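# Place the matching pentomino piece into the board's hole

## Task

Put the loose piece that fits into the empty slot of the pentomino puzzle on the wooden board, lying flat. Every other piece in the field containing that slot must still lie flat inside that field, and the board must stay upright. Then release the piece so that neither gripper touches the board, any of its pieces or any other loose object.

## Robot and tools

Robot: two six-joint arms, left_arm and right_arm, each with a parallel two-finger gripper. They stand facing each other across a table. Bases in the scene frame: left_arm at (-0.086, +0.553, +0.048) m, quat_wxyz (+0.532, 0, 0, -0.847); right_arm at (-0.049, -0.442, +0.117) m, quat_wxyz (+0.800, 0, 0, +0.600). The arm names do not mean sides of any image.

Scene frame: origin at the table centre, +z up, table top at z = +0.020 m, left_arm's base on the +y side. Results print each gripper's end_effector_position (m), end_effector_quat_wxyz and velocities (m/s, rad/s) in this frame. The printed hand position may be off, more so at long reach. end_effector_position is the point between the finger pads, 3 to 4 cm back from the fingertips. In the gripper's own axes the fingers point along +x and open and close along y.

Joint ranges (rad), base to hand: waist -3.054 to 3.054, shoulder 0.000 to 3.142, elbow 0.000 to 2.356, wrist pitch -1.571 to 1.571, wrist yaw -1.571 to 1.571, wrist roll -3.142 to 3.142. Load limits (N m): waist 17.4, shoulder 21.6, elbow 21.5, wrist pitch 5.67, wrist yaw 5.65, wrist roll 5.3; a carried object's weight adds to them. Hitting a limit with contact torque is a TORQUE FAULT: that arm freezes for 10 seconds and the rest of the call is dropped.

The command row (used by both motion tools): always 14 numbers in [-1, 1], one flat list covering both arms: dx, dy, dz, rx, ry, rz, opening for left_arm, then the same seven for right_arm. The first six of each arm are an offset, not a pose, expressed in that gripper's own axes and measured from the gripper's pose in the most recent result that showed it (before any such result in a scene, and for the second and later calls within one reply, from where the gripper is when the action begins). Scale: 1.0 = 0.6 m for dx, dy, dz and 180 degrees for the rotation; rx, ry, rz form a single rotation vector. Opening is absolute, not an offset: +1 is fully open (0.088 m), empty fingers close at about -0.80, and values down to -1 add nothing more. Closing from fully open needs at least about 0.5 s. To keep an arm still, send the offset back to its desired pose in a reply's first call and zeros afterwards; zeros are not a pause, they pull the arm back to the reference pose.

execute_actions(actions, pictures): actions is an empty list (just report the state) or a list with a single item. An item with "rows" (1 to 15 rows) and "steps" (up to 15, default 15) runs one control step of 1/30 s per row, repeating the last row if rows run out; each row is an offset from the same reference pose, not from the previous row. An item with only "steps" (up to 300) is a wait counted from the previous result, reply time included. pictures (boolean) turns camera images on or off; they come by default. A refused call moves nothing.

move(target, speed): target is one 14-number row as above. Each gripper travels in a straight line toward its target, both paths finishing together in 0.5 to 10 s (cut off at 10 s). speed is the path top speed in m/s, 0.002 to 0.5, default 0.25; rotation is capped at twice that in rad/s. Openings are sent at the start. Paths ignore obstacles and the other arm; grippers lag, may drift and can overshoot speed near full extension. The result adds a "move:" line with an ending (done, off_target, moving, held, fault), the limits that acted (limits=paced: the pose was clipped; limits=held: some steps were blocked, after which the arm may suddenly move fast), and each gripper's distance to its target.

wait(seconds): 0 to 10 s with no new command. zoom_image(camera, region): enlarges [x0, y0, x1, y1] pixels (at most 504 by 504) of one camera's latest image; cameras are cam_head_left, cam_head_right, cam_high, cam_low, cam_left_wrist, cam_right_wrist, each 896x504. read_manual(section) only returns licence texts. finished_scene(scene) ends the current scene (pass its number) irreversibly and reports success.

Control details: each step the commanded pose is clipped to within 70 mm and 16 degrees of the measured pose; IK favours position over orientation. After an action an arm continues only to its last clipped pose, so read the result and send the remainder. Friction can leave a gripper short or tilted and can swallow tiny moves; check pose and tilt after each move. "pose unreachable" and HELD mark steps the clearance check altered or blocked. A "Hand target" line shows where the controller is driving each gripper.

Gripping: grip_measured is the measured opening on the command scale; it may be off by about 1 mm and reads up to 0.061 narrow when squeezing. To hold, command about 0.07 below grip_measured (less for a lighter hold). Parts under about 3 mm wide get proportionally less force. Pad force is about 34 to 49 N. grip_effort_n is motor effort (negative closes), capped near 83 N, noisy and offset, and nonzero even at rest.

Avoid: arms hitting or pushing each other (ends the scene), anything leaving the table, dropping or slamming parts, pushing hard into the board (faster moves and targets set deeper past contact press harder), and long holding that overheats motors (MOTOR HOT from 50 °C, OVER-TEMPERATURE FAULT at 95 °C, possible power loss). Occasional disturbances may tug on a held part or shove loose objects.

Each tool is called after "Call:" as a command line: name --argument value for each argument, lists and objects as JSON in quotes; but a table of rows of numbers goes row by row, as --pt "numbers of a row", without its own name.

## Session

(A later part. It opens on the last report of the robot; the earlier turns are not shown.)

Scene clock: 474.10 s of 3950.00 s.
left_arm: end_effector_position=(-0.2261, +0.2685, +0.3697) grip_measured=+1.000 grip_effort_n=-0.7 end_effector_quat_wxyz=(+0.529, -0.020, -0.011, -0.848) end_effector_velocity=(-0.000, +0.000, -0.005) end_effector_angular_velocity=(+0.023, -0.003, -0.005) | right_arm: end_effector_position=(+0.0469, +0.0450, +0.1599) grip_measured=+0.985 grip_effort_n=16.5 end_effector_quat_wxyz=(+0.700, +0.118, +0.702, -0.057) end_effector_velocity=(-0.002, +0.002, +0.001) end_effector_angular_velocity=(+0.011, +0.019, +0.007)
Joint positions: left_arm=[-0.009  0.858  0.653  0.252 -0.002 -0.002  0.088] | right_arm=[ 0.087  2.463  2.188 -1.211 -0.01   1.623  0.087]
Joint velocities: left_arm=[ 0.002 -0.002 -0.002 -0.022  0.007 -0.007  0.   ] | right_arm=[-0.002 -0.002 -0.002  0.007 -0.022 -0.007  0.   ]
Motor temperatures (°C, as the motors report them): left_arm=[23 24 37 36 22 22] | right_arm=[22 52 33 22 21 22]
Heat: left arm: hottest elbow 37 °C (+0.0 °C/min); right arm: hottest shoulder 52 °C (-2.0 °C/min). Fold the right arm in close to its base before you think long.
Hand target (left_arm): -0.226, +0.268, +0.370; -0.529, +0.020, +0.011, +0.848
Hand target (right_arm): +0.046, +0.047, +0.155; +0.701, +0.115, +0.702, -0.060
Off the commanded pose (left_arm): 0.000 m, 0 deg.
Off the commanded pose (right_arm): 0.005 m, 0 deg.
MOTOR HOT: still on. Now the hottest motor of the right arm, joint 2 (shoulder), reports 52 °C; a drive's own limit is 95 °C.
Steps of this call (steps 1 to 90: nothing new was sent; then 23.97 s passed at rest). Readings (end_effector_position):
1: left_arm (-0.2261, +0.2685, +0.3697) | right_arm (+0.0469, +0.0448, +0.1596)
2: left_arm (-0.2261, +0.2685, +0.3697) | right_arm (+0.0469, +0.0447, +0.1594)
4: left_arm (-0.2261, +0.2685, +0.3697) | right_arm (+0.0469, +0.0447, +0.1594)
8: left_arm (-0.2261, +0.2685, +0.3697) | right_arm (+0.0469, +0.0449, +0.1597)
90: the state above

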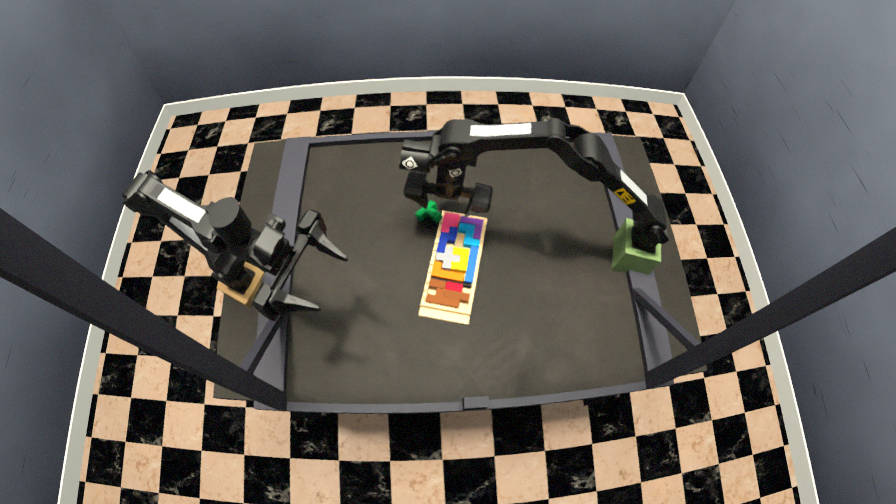

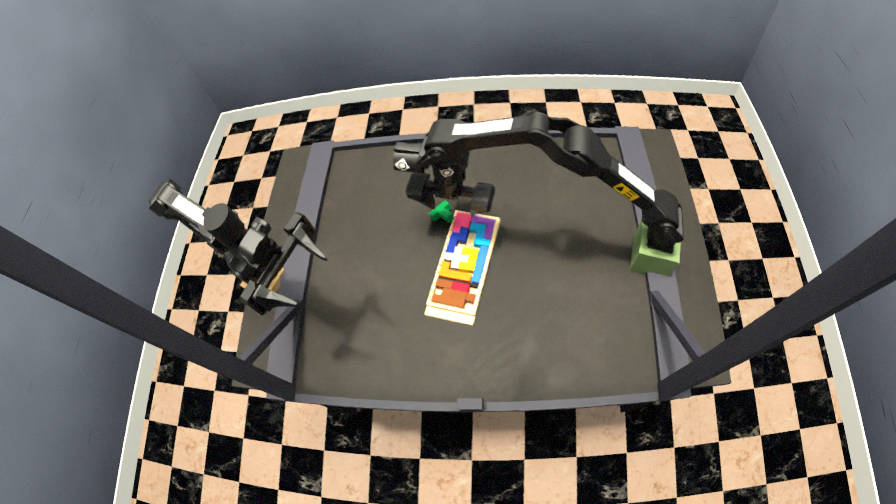

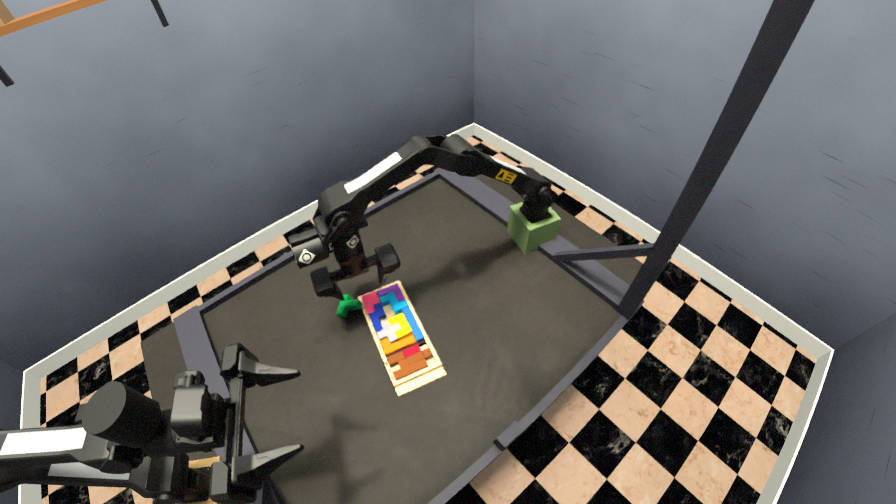

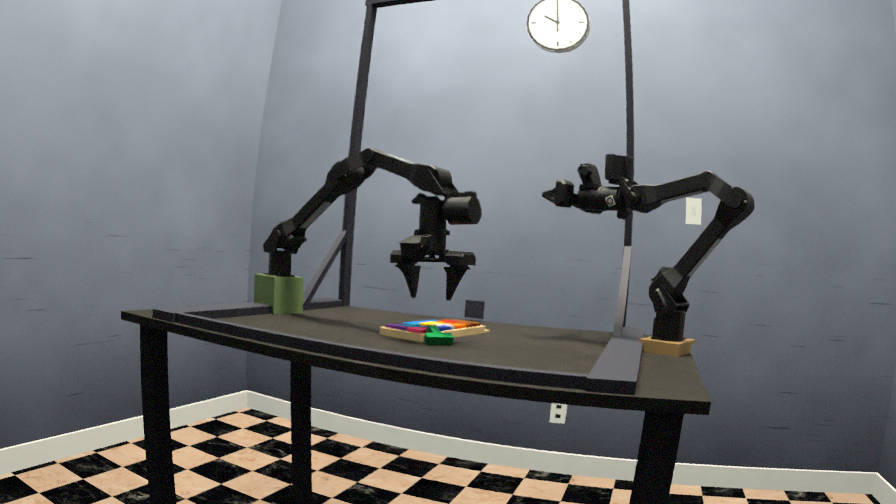

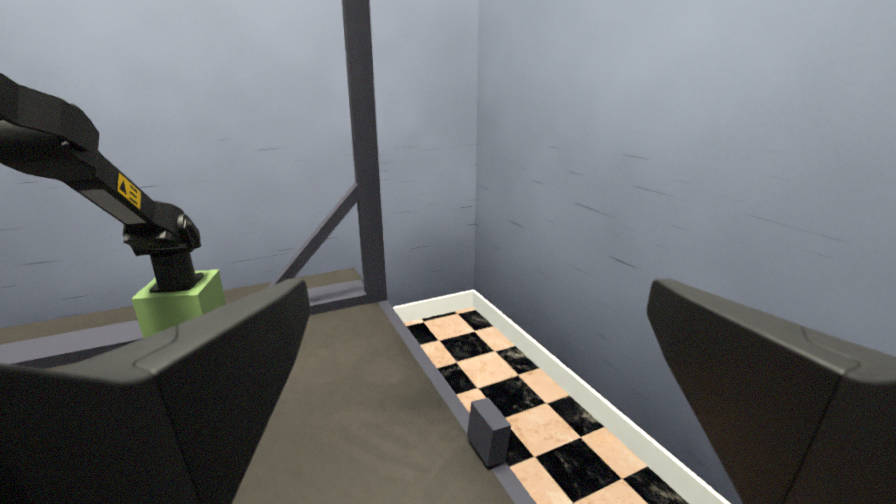

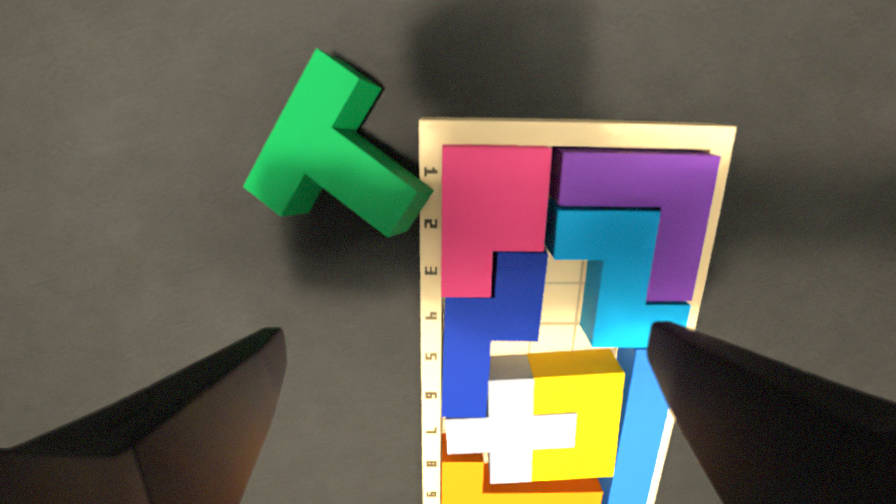

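Call:
move --target '[0,0,0,0,0,0,1,0,0.058,0.032,0.3,0,0,1]' --speed 0.15

Scene clock: 494.30 s of 3950.00 s.
left_arm: end_effector_position=(-0.2261, +0.2685, +0.3697) grip_measured=+1.000 grip_effort_n=-0.7 end_effector_quat_wxyz=(+0.529, -0.020, -0.011, -0.848) end_effector_velocity=(-0.001, +0.001, +0.000) end_effector_angular_velocity=(+0.005, +0.005, -0.010) | right_arm: end_effector_position=(+0.0719, +0.0715, +0.1680) grip_measured=+0.985 grip_effort_n=16.0 end_effector_quat_wxyz=(+0.560, +0.449, +0.610, -0.336) end_effector_velocity=(+0.002, -0.001, +0.002) end_effector_angular_velocity=(-0.004, -0.005, -0.011)
Joint positions: left_arm=[-0.009  0.858  0.653  0.252 -0.002 -0.002  0.088] | right_arm=[ 0.05   2.539  2.35  -1.208 -0.01   2.52   0.087]
Joint velocities: left_arm=[-0.002 -0.002  0.002 -0.007  0.007 -0.007  0.   ] | right_arm=[-0.002 -0.002  0.002 -0.007  0.007  0.007 -0.   ]
Motor temperatures (°C, as the motors report them): left_arm=[23 24 37 36 22 22] | right_arm=[22 51 34 22 21 22]
Heat: left arm: hottest elbow 37 °C (+0.0 °C/min); right arm: hottest shoulder 51 °C (-6.1 °C/min). Fold the right arm in close to its base before you think long.
Hand target (left_arm): -0.226, +0.268, +0.370; -0.529, +0.020, +0.011, +0.848
Hand target (right_arm): +0.074, +0.073, +0.162; +0.558, +0.450, +0.609, -0.340
Off the commanded pose (left_arm): 0.000 m, 0 deg.
Off the commanded pose (right_arm): 0.006 m, 5 deg.
MOTOR HOT: still on. Now the hottest motor of the right arm, joint 2 (shoulder), reports 51 °C; a drive's own limit is 95 °C.
joint sent to its limit (right arm) — the command would take joint 3 (elbow) past its upper limit, so that joint was sent only as far as its limit.
After step 90, 13.63 s passed at rest.
move: off_target (right_arm)

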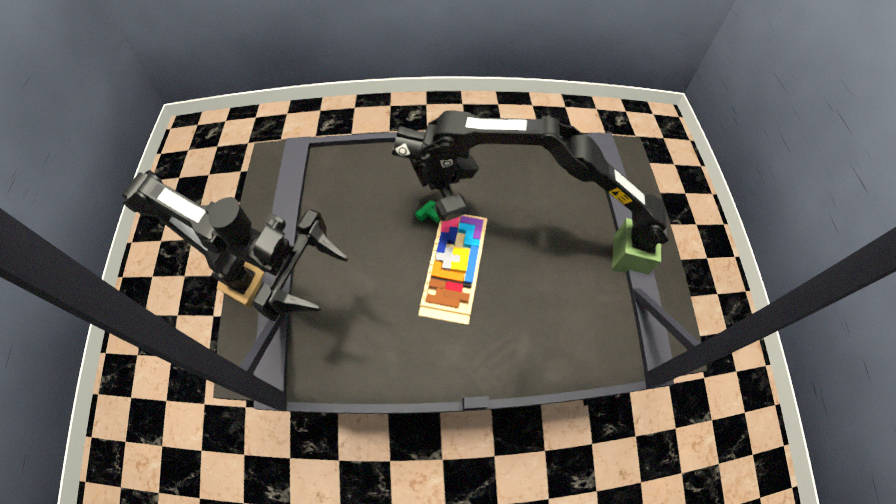

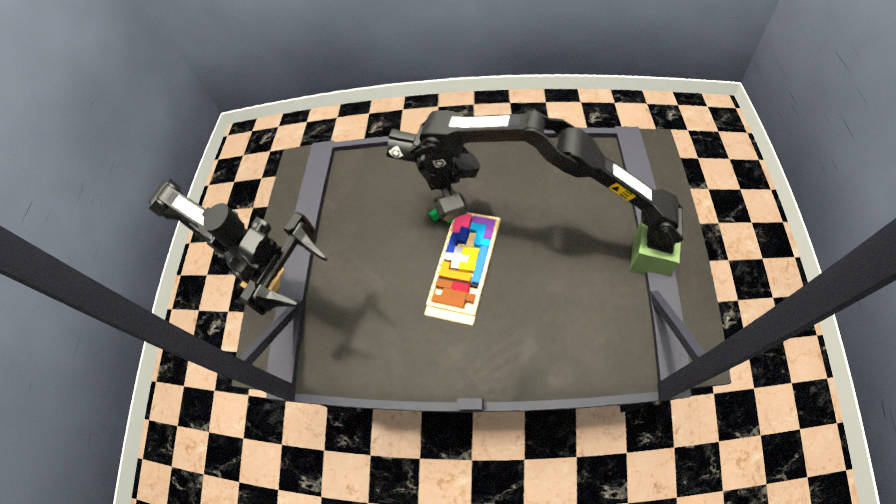

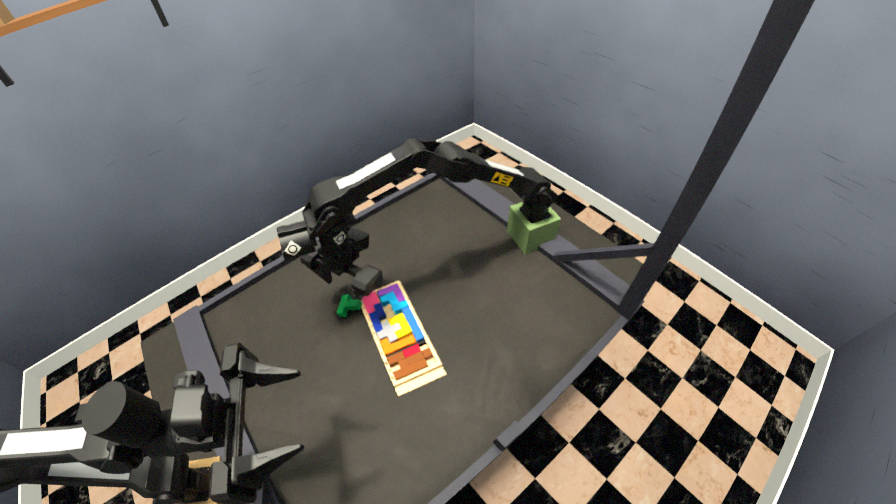

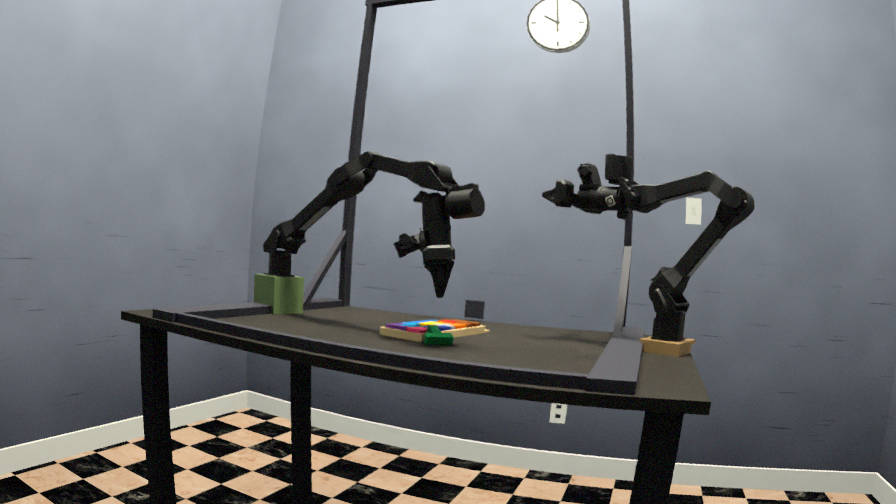

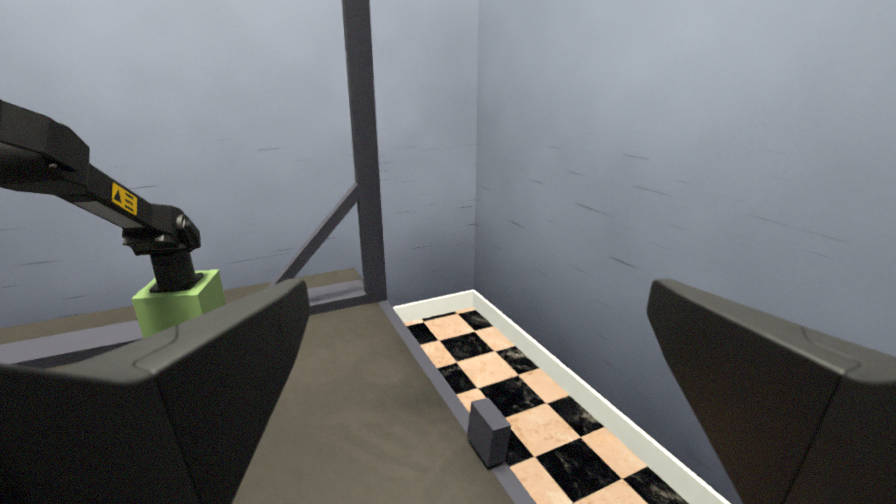

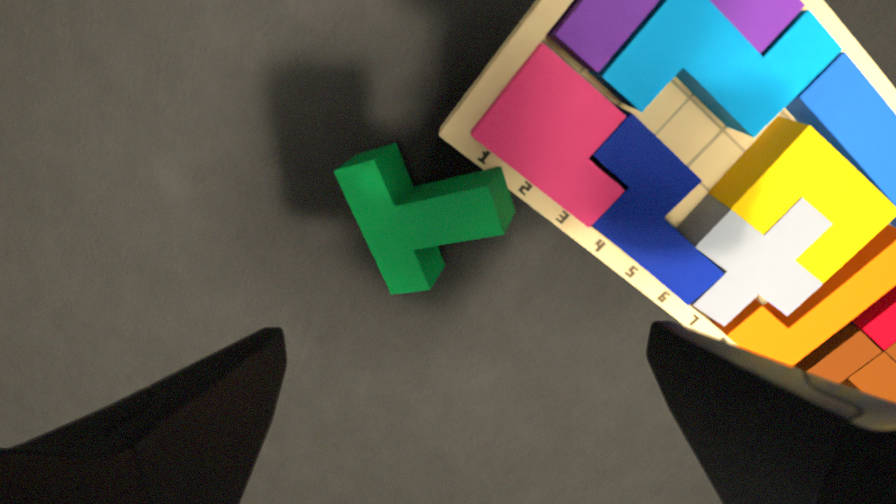

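Call:
move --target '[0,0,0,0,0,0,1,0.03,0,0,-0.583,0,0,1]' --speed 0.15

Scene clock: 512.13 s of 3950.00 s.
left_arm: end_effector_position=(-0.2261, +0.2685, +0.3697) grip_measured=+1.000 grip_effort_n=-0.7 end_effector_quat_wxyz=(+0.529, -0.020, -0.011, -0.848) end_effector_velocity=(-0.002, +0.000, -0.003) end_effector_angular_velocity=(+0.014, +0.001, -0.010) | right_arm: end_effector_position=(+0.0733, +0.0773, +0.1627) grip_measured=+0.985 grip_effort_n=15.6 end_effector_quat_wxyz=(+0.702, -0.160, +0.633, +0.285) end_effector_velocity=(-0.000, -0.002, +0.000) end_effector_angular_velocity=(-0.006, +0.004, +0.021)
Joint positions: left_arm=[-0.009  0.858  0.653  0.252 -0.002 -0.002  0.088] | right_arm=[ 0.05   2.539  2.325 -1.156 -0.01   0.695  0.087]
Joint velocities: left_arm=[-0.002  0.002 -0.002 -0.007  0.007 -0.007  0.   ] | right_arm=[-0.002 -0.002 -0.002 -0.007 -0.007 -0.022 -0.   ]
Motor temperatures (°C, as the motors report them): left_arm=[23 24 37 36 22 22] | right_arm=[22 52 34 22 21 22]
Heat: left arm: hottest elbow 37 °C (+0.0 °C/min); right arm: hottest shoulder 52 °C (-2.0 °C/min). Fold the right arm in close to its base before you think long.
Hand target (left_arm): -0.226, +0.268, +0.370; -0.529, +0.020, +0.011, +0.848
Hand target (right_arm): +0.072, +0.074, +0.150; +0.697, -0.171, +0.638, +0.279
Off the commanded pose (left_arm): 0.000 m, 0 deg.
Off the commanded pose (right_arm): 0.013 m, 2 deg.
MOTOR HOT: still on. Now the hottest motor of the right arm, joint 2 (shoulder), reports 52 °C; a drive's own limit is 95 °C.
After step 90, 8.30 s passed at rest.
move: off_target (right_arm)

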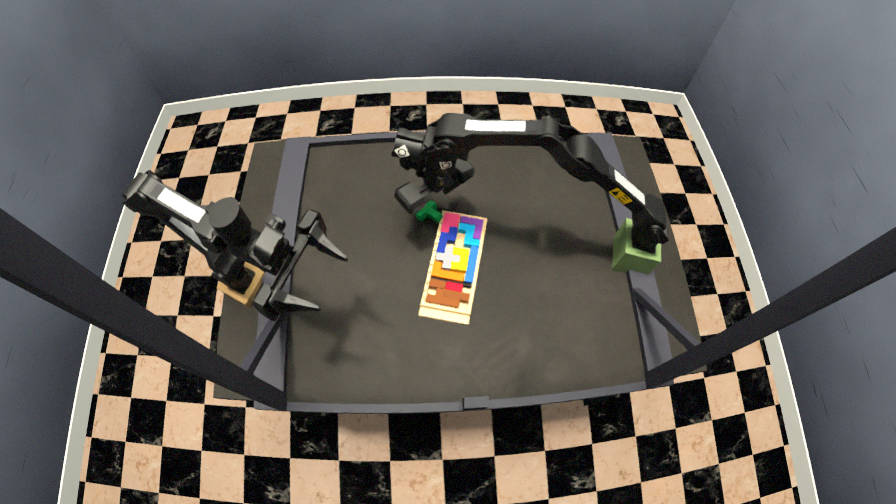

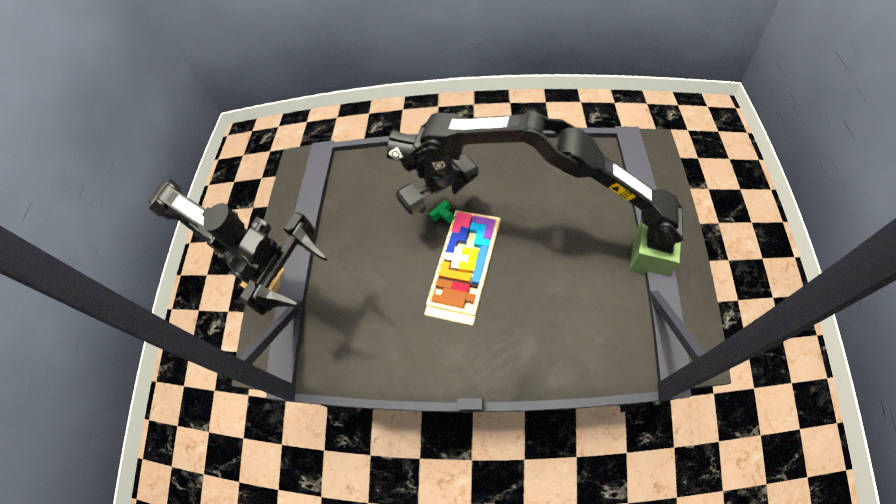

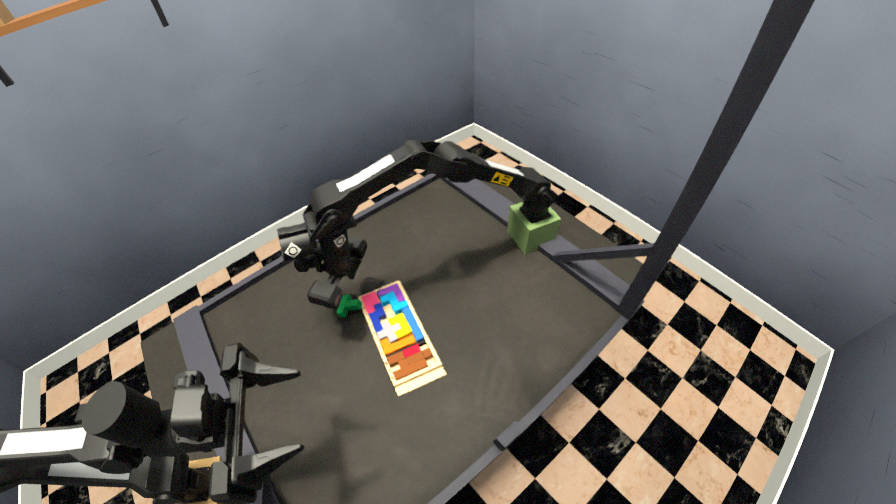

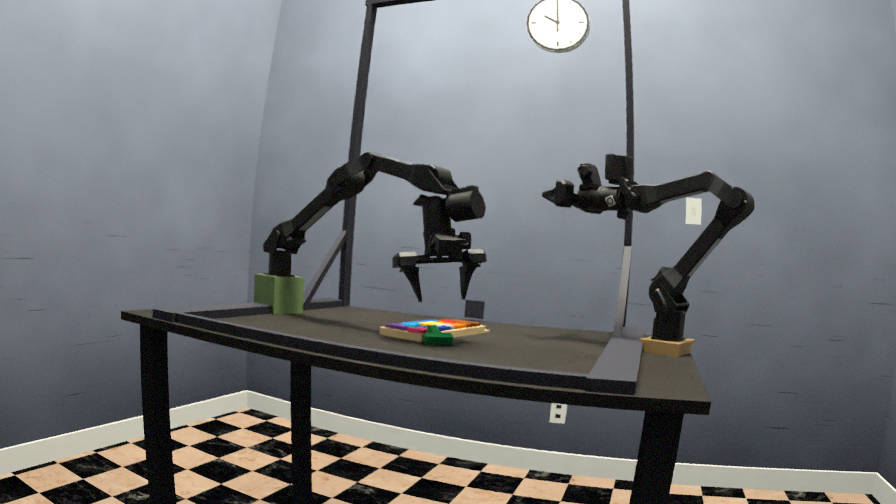

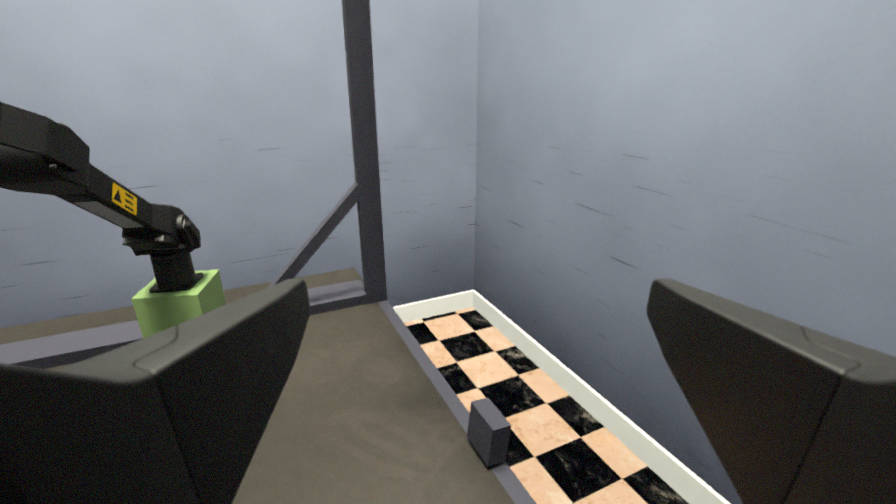

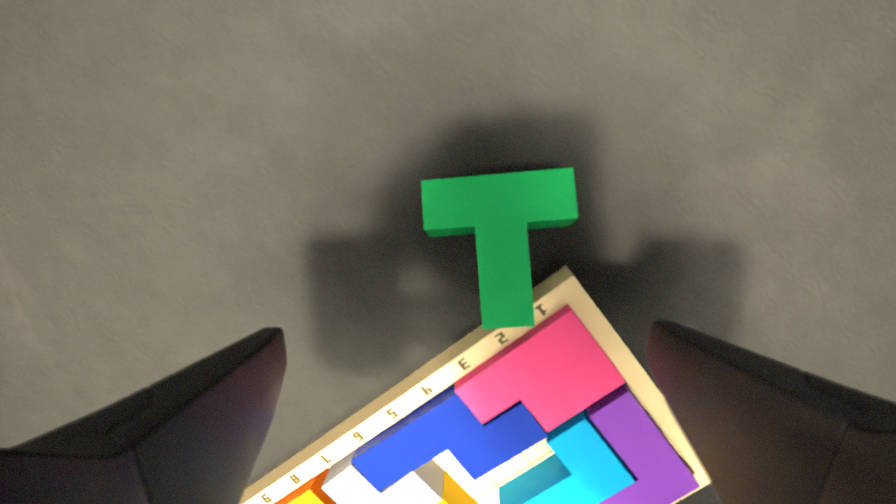

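Call:
move --target '[0,0,0,0,0,0,1,0.12,-0.022,0,0,0,0,1]' --speed 0.1

Scene clock: 523.17 s of 3950.00 s.
left_arm: end_effector_position=(-0.2261, +0.2685, +0.3697) grip_measured=+1.000 grip_effort_n=-1.2 end_effector_quat_wxyz=(+0.529, -0.020, -0.011, -0.848) end_effector_velocity=(-0.002, +0.001, -0.005) end_effector_angular_velocity=(+0.023, -0.003, -0.010) | right_arm: end_effector_position=(+0.0837, +0.0846, +0.1025) grip_measured=+0.985 grip_effort_n=15.6 end_effector_quat_wxyz=(+0.706, -0.154, +0.627, +0.291) end_effector_velocity=(-0.001, -0.003, -0.001) end_effector_angular_velocity=(-0.010, +0.012, -0.008)
Joint positions: left_arm=[-0.009  0.858  0.653  0.252 -0.002 -0.002  0.088] | right_arm=[ 0.035  2.595  2.185 -0.937 -0.01   0.679  0.087]
Joint velocities: left_arm=[-0.002 -0.002 -0.002 -0.022  0.007 -0.007  0.   ] | right_arm=[-0.002 -0.002 -0.007 -0.007 -0.007  0.007 -0.   ]
Motor temperatures (°C, as the motors report them): left_arm=[23 24 37 36 22 22] | right_arm=[22 52 33 22 21 22]
Heat: left arm: hottest elbow 37 °C (+0.0 °C/min); right arm: hottest shoulder 52 °C (+0.0 °C/min). Fold the right arm in close to its base before you think long.
Hand target (left_arm): -0.226, +0.268, +0.370; -0.529, +0.020, +0.011, +0.848
Hand target (right_arm): +0.084, +0.081, +0.090; +0.702, -0.161, +0.633, +0.285
Off the commanded pose (left_arm): 0.000 m, 0 deg.
Off the commanded pose (right_arm): 0.013 m, 1 deg.
MOTOR HOT: still on. Now the hottest motor of the right arm, joint 2 (shoulder), reports 52 °C; a drive's own limit is 95 °C.
After step 90, 6.87 s passed at rest.
move: off_target (right_arm)

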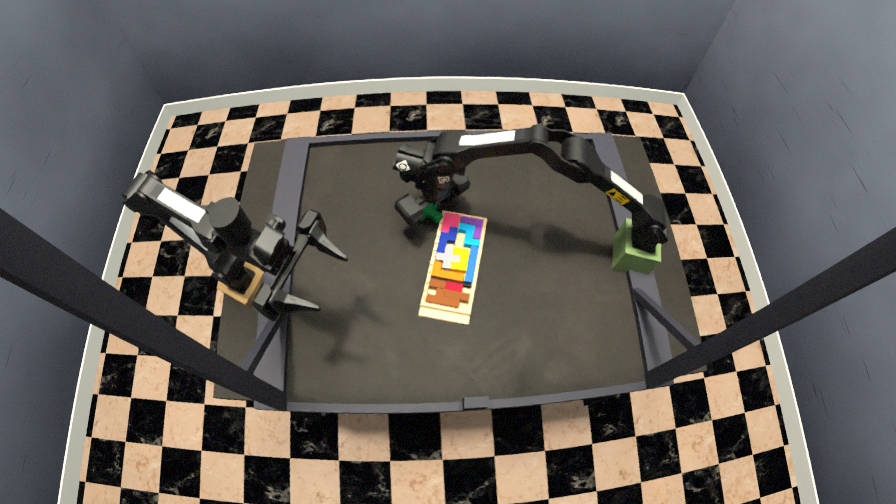

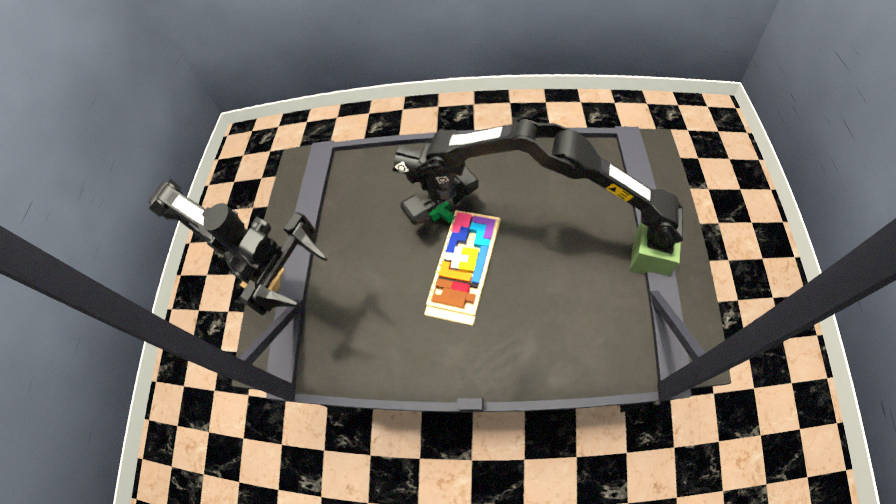

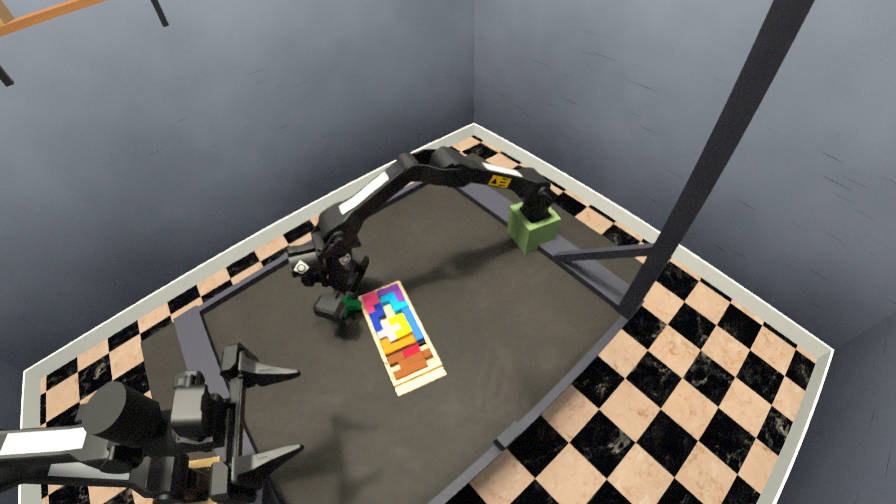

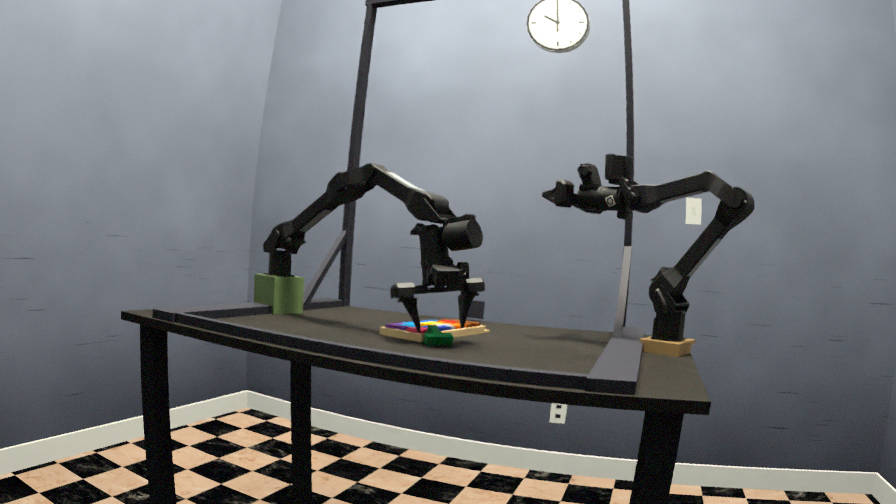

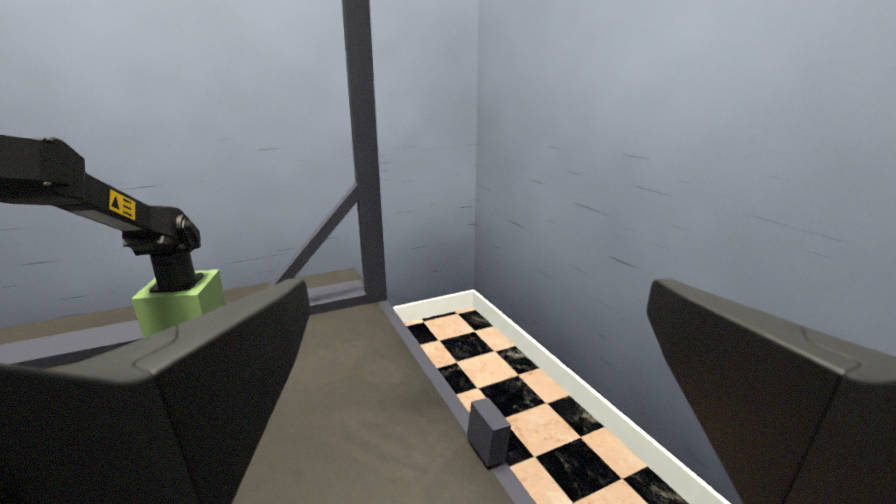

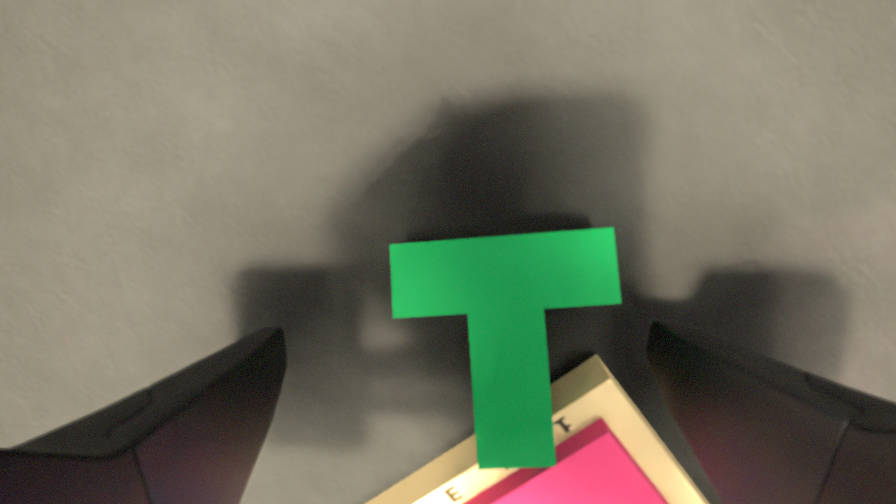

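Call:
move --target '[0,0,0,0,0,0,1,0.09,-0.02,0,0,0,0,0.4]' --speed 0.08

Scene clock: 534.83 s of 3950.00 s.
left_arm: end_effector_position=(-0.2261, +0.2685, +0.3697) grip_measured=+1.000 grip_effort_n=-0.7 end_effector_quat_wxyz=(+0.529, -0.020, -0.011, -0.848) end_effector_velocity=(+0.000, -0.001, -0.003) end_effector_angular_velocity=(+0.008, -0.012, +0.005) | right_arm: end_effector_position=(+0.0925, +0.0967, +0.0760) grip_measured=+0.403 grip_effort_n=-17.4 end_effector_quat_wxyz=(+0.714, -0.138, +0.613, +0.308) end_effector_velocity=(+0.001, +0.001, +0.001) end_effector_angular_velocity=(+0.009, +0.007, -0.007)
Joint positions: left_arm=[-0.009  0.858  0.653  0.252 -0.002 -0.002  0.088] | right_arm=[ 0.024  2.642  2.156 -0.806 -0.013  0.665  0.059]
Joint velocities: left_arm=[-0.002  0.002 -0.002 -0.007 -0.007  0.007  0.   ] | right_arm=[-0.002 -0.002 -0.002  0.007 -0.007  0.007 -0.   ]
Motor temperatures (°C, as the motors report them): left_arm=[23 24 38 36 22 22] | right_arm=[22 52 32 23 21 22]
Heat: left arm: hottest elbow 38 °C (+1.0 °C/min); right arm: hottest shoulder 52 °C (+0.0 °C/min). Fold the right arm in close to its base before you think long.
Hand target (left_arm): -0.226, +0.268, +0.370; -0.529, +0.020, +0.011, +0.848
Hand target (right_arm): +0.093, +0.086, +0.049; +0.706, -0.154, +0.627, +0.291
Off the commanded pose (left_arm): 0.000 m, 0 deg.
Off the commanded pose (right_arm): 0.030 m, 3 deg.
MOTOR HOT: still on. Now the hottest motor of the right arm, joint 2 (shoulder), reports 52 °C; a drive's own limit is 95 °C.
After step 90, 7.67 s passed at rest.
move: off_target (right_arm)

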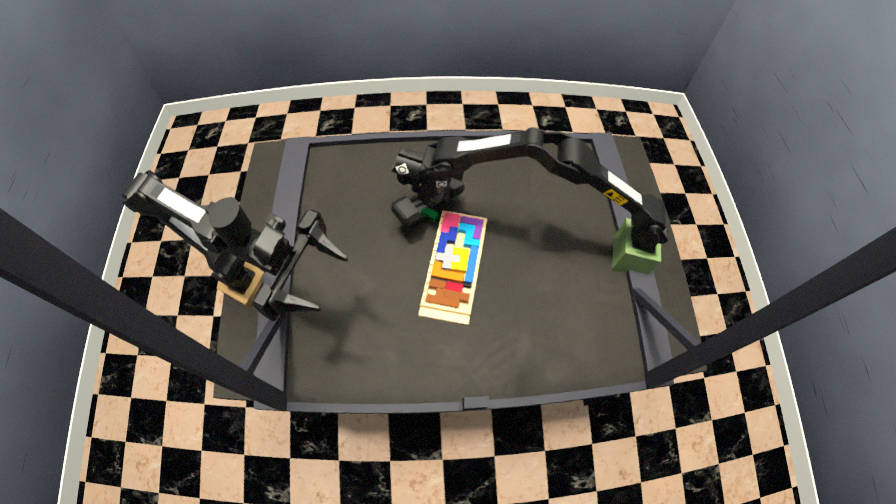

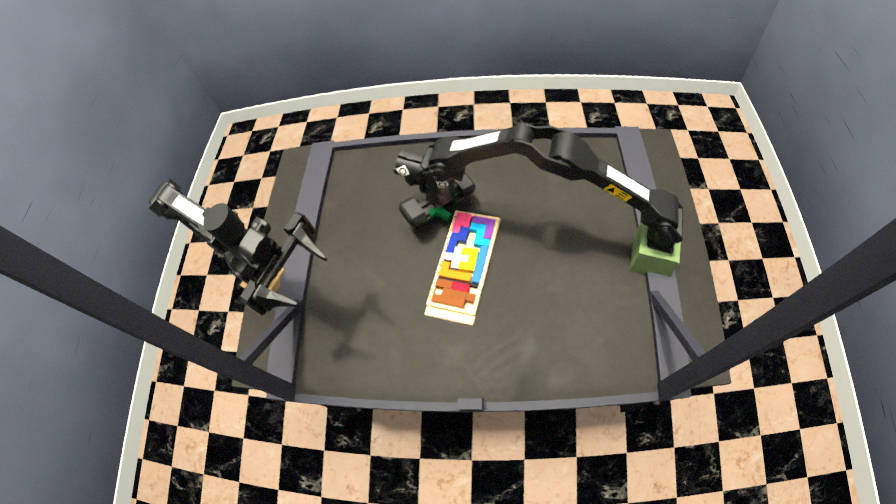

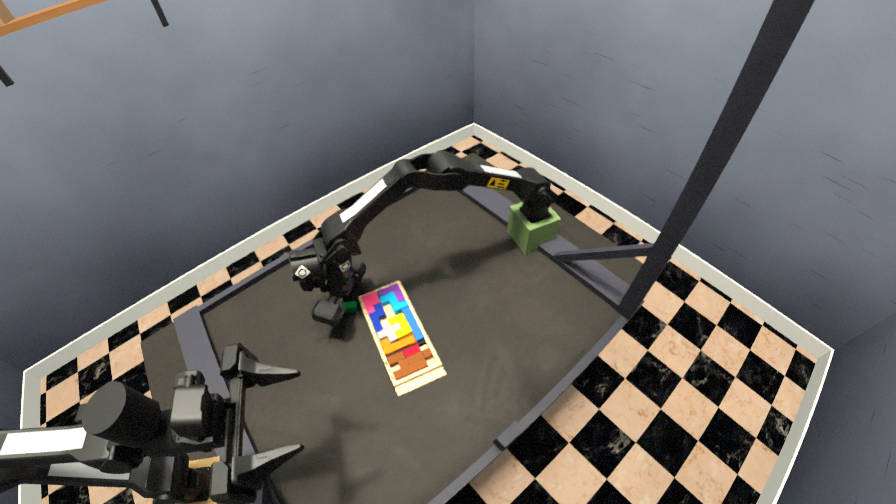

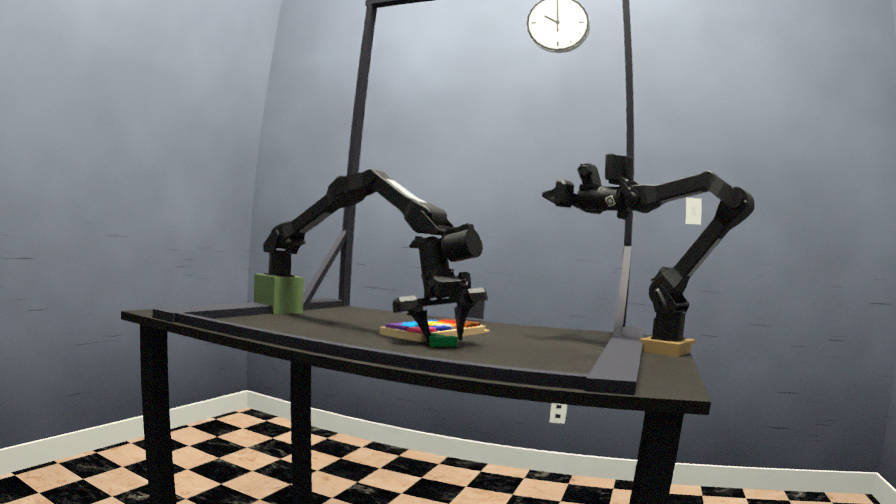

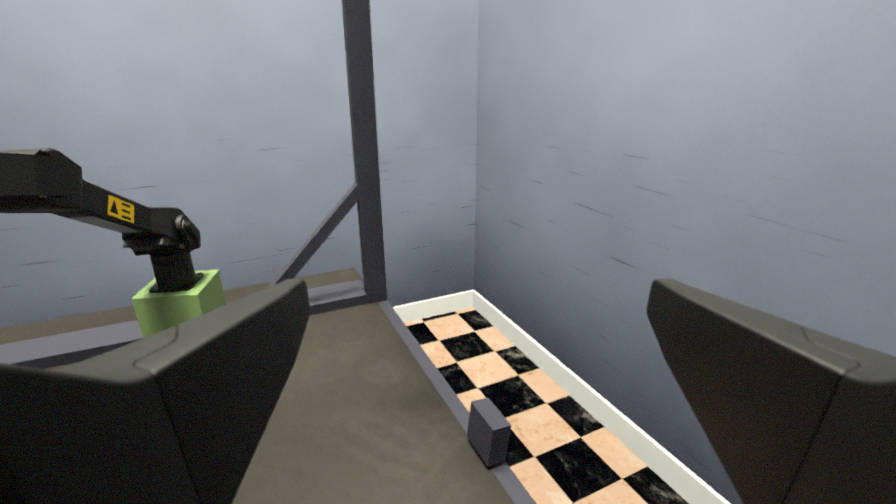

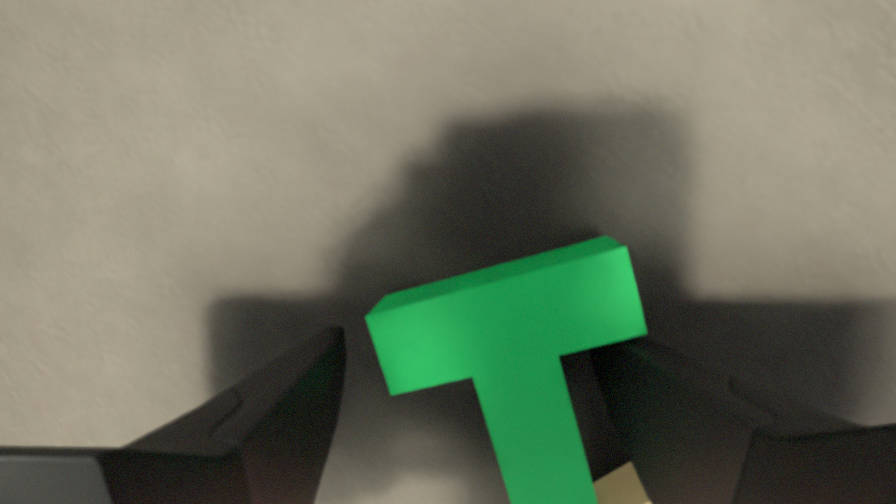

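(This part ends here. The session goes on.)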